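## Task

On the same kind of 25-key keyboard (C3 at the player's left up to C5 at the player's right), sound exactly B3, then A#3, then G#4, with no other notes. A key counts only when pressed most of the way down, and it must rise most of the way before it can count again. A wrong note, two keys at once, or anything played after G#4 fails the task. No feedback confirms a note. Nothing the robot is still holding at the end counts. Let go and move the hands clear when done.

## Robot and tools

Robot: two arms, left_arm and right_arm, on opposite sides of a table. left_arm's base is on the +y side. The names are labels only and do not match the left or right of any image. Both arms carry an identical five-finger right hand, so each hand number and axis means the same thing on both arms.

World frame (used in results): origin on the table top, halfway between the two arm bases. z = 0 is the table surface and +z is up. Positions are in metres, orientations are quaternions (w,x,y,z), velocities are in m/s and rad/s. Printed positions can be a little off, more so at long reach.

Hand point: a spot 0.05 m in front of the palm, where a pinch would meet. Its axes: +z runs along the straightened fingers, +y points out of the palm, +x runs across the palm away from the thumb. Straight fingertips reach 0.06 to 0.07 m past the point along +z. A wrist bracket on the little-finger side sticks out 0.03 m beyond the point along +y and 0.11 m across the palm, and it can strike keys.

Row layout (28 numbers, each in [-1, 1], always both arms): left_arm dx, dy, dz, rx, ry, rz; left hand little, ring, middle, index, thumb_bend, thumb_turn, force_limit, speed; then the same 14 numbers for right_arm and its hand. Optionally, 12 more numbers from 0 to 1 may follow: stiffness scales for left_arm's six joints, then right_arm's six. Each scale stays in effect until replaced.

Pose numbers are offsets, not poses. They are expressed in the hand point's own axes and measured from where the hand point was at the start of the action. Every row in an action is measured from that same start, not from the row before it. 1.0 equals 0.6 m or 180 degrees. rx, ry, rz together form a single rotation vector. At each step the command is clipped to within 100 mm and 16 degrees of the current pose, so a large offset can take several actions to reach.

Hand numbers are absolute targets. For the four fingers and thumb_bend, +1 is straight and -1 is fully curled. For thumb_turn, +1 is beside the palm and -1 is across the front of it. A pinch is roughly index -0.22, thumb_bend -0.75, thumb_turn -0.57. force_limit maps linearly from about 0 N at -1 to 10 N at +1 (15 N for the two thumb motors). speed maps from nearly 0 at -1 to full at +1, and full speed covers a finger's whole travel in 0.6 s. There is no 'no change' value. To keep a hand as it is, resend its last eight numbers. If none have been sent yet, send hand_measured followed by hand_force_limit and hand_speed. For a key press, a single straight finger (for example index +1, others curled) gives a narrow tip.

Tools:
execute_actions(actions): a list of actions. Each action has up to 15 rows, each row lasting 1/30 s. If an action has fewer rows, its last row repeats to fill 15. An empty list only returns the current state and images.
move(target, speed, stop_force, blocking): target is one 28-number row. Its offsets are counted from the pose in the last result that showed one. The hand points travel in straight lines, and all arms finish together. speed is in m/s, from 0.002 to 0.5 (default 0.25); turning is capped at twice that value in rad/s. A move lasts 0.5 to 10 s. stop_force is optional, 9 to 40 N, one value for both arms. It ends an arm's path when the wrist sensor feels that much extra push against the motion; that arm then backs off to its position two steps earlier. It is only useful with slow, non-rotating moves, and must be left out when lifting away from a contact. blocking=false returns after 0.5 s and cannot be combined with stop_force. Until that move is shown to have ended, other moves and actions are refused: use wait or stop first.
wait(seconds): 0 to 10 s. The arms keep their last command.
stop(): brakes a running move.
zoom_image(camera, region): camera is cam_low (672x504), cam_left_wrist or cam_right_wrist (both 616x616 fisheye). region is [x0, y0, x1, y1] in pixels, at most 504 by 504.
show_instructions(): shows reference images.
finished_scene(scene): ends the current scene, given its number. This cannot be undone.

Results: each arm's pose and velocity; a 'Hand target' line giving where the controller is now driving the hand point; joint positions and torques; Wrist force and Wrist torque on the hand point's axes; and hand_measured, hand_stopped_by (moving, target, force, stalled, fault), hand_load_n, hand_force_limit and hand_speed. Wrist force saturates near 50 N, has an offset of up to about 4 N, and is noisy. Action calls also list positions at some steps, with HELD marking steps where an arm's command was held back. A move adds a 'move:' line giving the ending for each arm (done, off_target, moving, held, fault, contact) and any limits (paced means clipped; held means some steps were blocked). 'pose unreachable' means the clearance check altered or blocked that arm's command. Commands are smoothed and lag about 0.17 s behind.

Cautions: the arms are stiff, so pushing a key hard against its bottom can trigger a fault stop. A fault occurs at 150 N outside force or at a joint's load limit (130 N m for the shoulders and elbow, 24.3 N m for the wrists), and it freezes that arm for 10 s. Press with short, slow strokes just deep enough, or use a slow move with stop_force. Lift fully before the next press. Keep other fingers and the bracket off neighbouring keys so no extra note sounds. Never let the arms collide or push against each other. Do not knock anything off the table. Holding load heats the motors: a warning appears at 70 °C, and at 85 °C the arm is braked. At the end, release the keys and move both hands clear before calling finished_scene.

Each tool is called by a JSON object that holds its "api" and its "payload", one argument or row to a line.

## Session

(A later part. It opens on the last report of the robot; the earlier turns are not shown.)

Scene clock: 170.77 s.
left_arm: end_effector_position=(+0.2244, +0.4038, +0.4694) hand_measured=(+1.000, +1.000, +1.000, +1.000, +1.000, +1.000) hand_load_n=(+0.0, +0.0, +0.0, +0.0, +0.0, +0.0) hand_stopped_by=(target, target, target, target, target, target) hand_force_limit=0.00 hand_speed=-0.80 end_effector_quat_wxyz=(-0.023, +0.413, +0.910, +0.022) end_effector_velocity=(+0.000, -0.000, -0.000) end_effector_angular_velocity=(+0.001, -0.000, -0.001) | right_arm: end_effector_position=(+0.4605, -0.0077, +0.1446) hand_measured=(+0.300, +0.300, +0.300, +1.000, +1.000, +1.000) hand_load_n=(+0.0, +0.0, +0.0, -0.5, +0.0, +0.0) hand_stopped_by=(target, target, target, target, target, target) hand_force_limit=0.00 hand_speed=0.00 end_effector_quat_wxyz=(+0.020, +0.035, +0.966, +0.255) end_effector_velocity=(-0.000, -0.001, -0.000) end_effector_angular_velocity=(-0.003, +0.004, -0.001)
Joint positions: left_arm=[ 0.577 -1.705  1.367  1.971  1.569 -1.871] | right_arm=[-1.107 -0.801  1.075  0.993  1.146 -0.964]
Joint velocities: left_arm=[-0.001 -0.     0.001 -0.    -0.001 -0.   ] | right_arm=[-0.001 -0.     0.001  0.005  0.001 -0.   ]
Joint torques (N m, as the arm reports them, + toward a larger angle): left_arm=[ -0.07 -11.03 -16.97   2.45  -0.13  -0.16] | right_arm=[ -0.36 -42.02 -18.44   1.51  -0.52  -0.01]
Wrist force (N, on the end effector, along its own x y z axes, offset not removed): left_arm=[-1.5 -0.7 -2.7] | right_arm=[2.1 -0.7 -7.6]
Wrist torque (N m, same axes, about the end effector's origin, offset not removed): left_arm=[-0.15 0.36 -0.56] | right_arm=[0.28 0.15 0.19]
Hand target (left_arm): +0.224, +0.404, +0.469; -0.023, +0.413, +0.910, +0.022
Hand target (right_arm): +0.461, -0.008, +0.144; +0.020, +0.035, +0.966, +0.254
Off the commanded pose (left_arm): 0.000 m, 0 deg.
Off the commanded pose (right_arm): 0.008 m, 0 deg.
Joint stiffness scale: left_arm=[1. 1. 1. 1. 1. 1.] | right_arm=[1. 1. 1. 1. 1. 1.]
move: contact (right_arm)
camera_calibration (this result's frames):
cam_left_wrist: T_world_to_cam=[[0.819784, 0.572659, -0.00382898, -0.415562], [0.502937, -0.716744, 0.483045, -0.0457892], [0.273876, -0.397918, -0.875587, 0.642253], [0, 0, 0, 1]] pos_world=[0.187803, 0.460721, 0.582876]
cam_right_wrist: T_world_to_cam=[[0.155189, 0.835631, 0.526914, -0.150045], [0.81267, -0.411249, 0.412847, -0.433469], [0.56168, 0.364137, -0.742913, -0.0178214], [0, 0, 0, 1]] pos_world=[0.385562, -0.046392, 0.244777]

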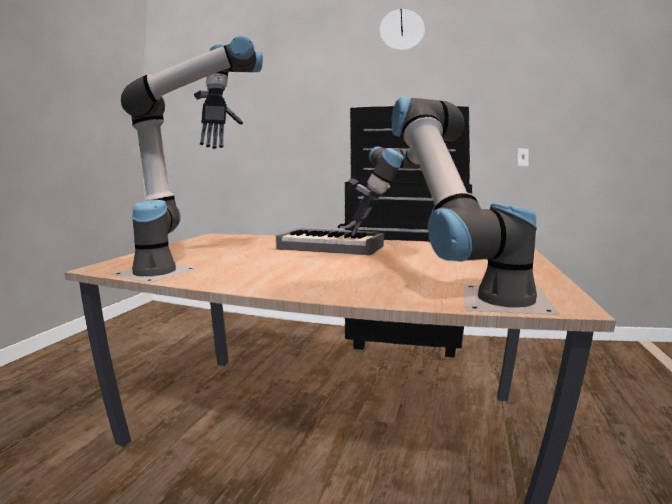

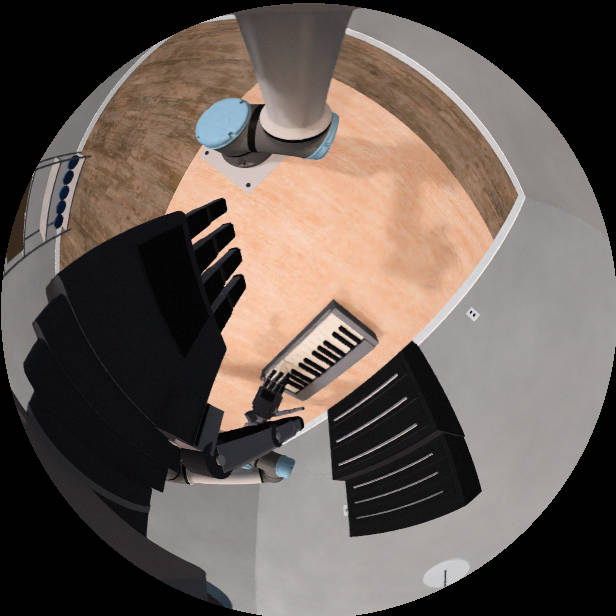

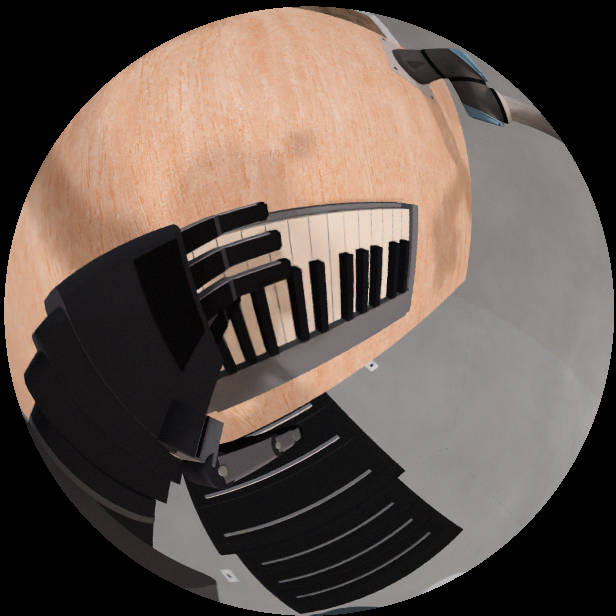

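{"api": "move", "payload": {
  "target": [0,0,0,0,0,0,1,1,1,1,1,1,0,-0.8,0.05,0.12,-0.25,0,0,0,0.3,0.3,0.3,1,1,1,0,0],
  "speed": 0.15
}}

{"api": "finished_scene", "payload": {
  "scene": 2
}}

Scene clock: 178.17 s.
left_arm: end_effector_position=(+0.2244, +0.4038, +0.4694) hand_measured=(+1.000, +1.000, +1.000, +1.000, +1.000, +1.000) hand_load_n=(+0.0, +0.0, +0.0, +0.0, +0.0, +0.0) hand_stopped_by=(target, target, target, target, target, target) hand_force_limit=0.00 hand_speed=-0.80 end_effector_quat_wxyz=(-0.023, +0.413, +0.910, +0.022) end_effector_velocity=(-0.000, +0.000, -0.000) end_effector_angular_velocity=(+0.001, +0.001, +0.001) | right_arm: end_effector_position=(+0.4272, -0.0173, +0.3095) hand_measured=(+0.300, +0.300, +0.300, +1.000, +1.000, +1.000) hand_load_n=(+0.0, +0.0, +0.0, +0.0, +0.0, +0.0) hand_stopped_by=(target, target, target, target, target, target) hand_force_limit=0.00 hand_speed=0.00 end_effector_quat_wxyz=(+0.020, +0.035, +0.966, +0.255) end_effector_velocity=(-0.001, -0.001, +0.003) end_effector_angular_velocity=(-0.003, +0.005, -0.001)
Joint positions: left_arm=[ 0.577 -1.705  1.367  1.971  1.569 -1.871] | right_arm=[-1.095 -0.945  0.895  1.311  1.15  -0.949]
Joint velocities: left_arm=[ 0.001  0.     0.001  0.     0.    -0.   ] | right_arm=[-0.001  0.    -0.008  0.014  0.001 -0.   ]
Joint torques (N m, as the arm reports them, + toward a larger angle): left_arm=[  0.34 -11.05 -16.71   2.34  -0.17  -0.17] | right_arm=[  1.04 -38.72 -21.94   2.    -0.09   0.13]
Wrist force (N, on the end effector, along its own x y z axes, offset not removed): left_arm=[-1.1 3.7 1.5] | right_arm=[0.0 -1.1 -1.7]
Wrist torque (N m, same axes, about the end effector's origin, offset not removed): left_arm=[0.58 0.45 -0.26] | right_arm=[0.04 0.06 -0.02]
Hand target (left_arm): +0.224, +0.404, +0.469; -0.023, +0.413, +0.910, +0.022
Hand target (right_arm): +0.426, -0.016, +0.310; +0.020, +0.035, +0.966, +0.255
Off the commanded pose (left_arm): 0.000 m, 0 deg.
Off the commanded pose (right_arm): 0.001 m, 0 deg.
Joint stiffness scale: left_arm=[1. 1. 1. 1. 1. 1.] | right_arm=[1. 1. 1. 1. 1. 1.]
move: done
camera_calibration (this result's frames):
cam_left_wrist: T_world_to_cam=[[0.819784, 0.572659, -0.00382892, -0.415563], [0.502937, -0.716744, 0.483045, -0.0457894], [0.273876, -0.397919, -0.875587, 0.642253], [0, 0, 0, 1]] pos_world=[0.187803, 0.460721, 0.582876]
cam_right_wrist: T_world_to_cam=[[0.156745, 0.834866, 0.527664, -0.224631], [0.811976, -0.413085, 0.412379, -0.477922], [0.562251, 0.363812, -0.74264, 0.126531], [0, 0, 0, 1]] pos_world=[0.352129, -0.0559189, 0.409582]

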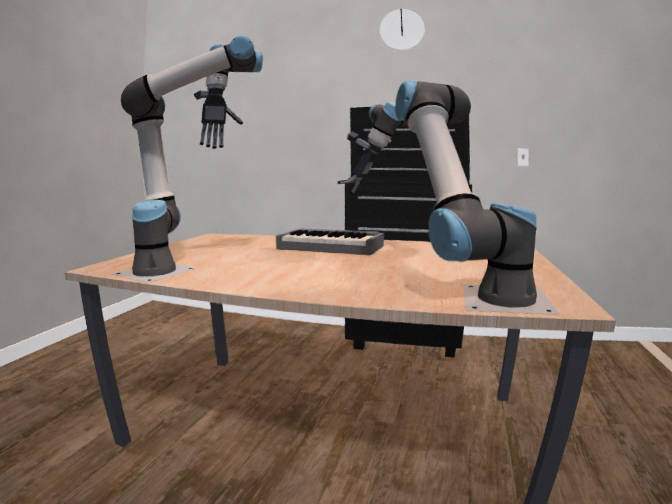

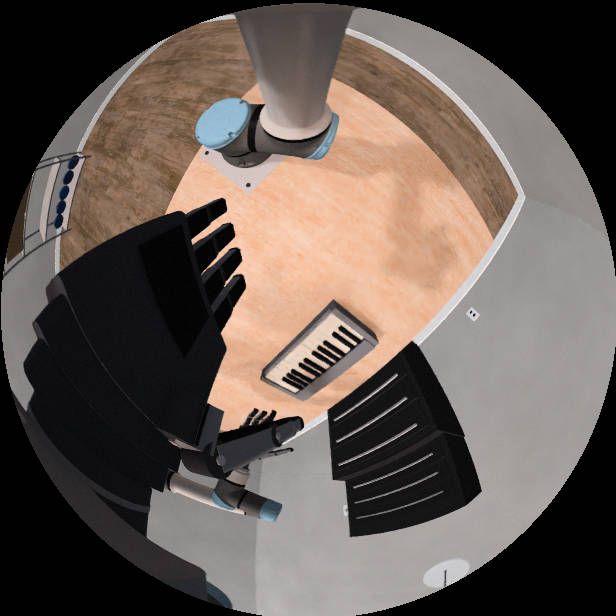

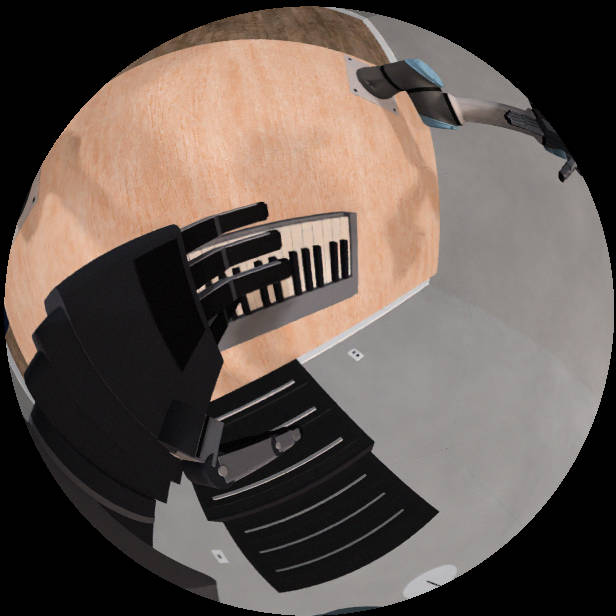

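The scene is finished: the task was done.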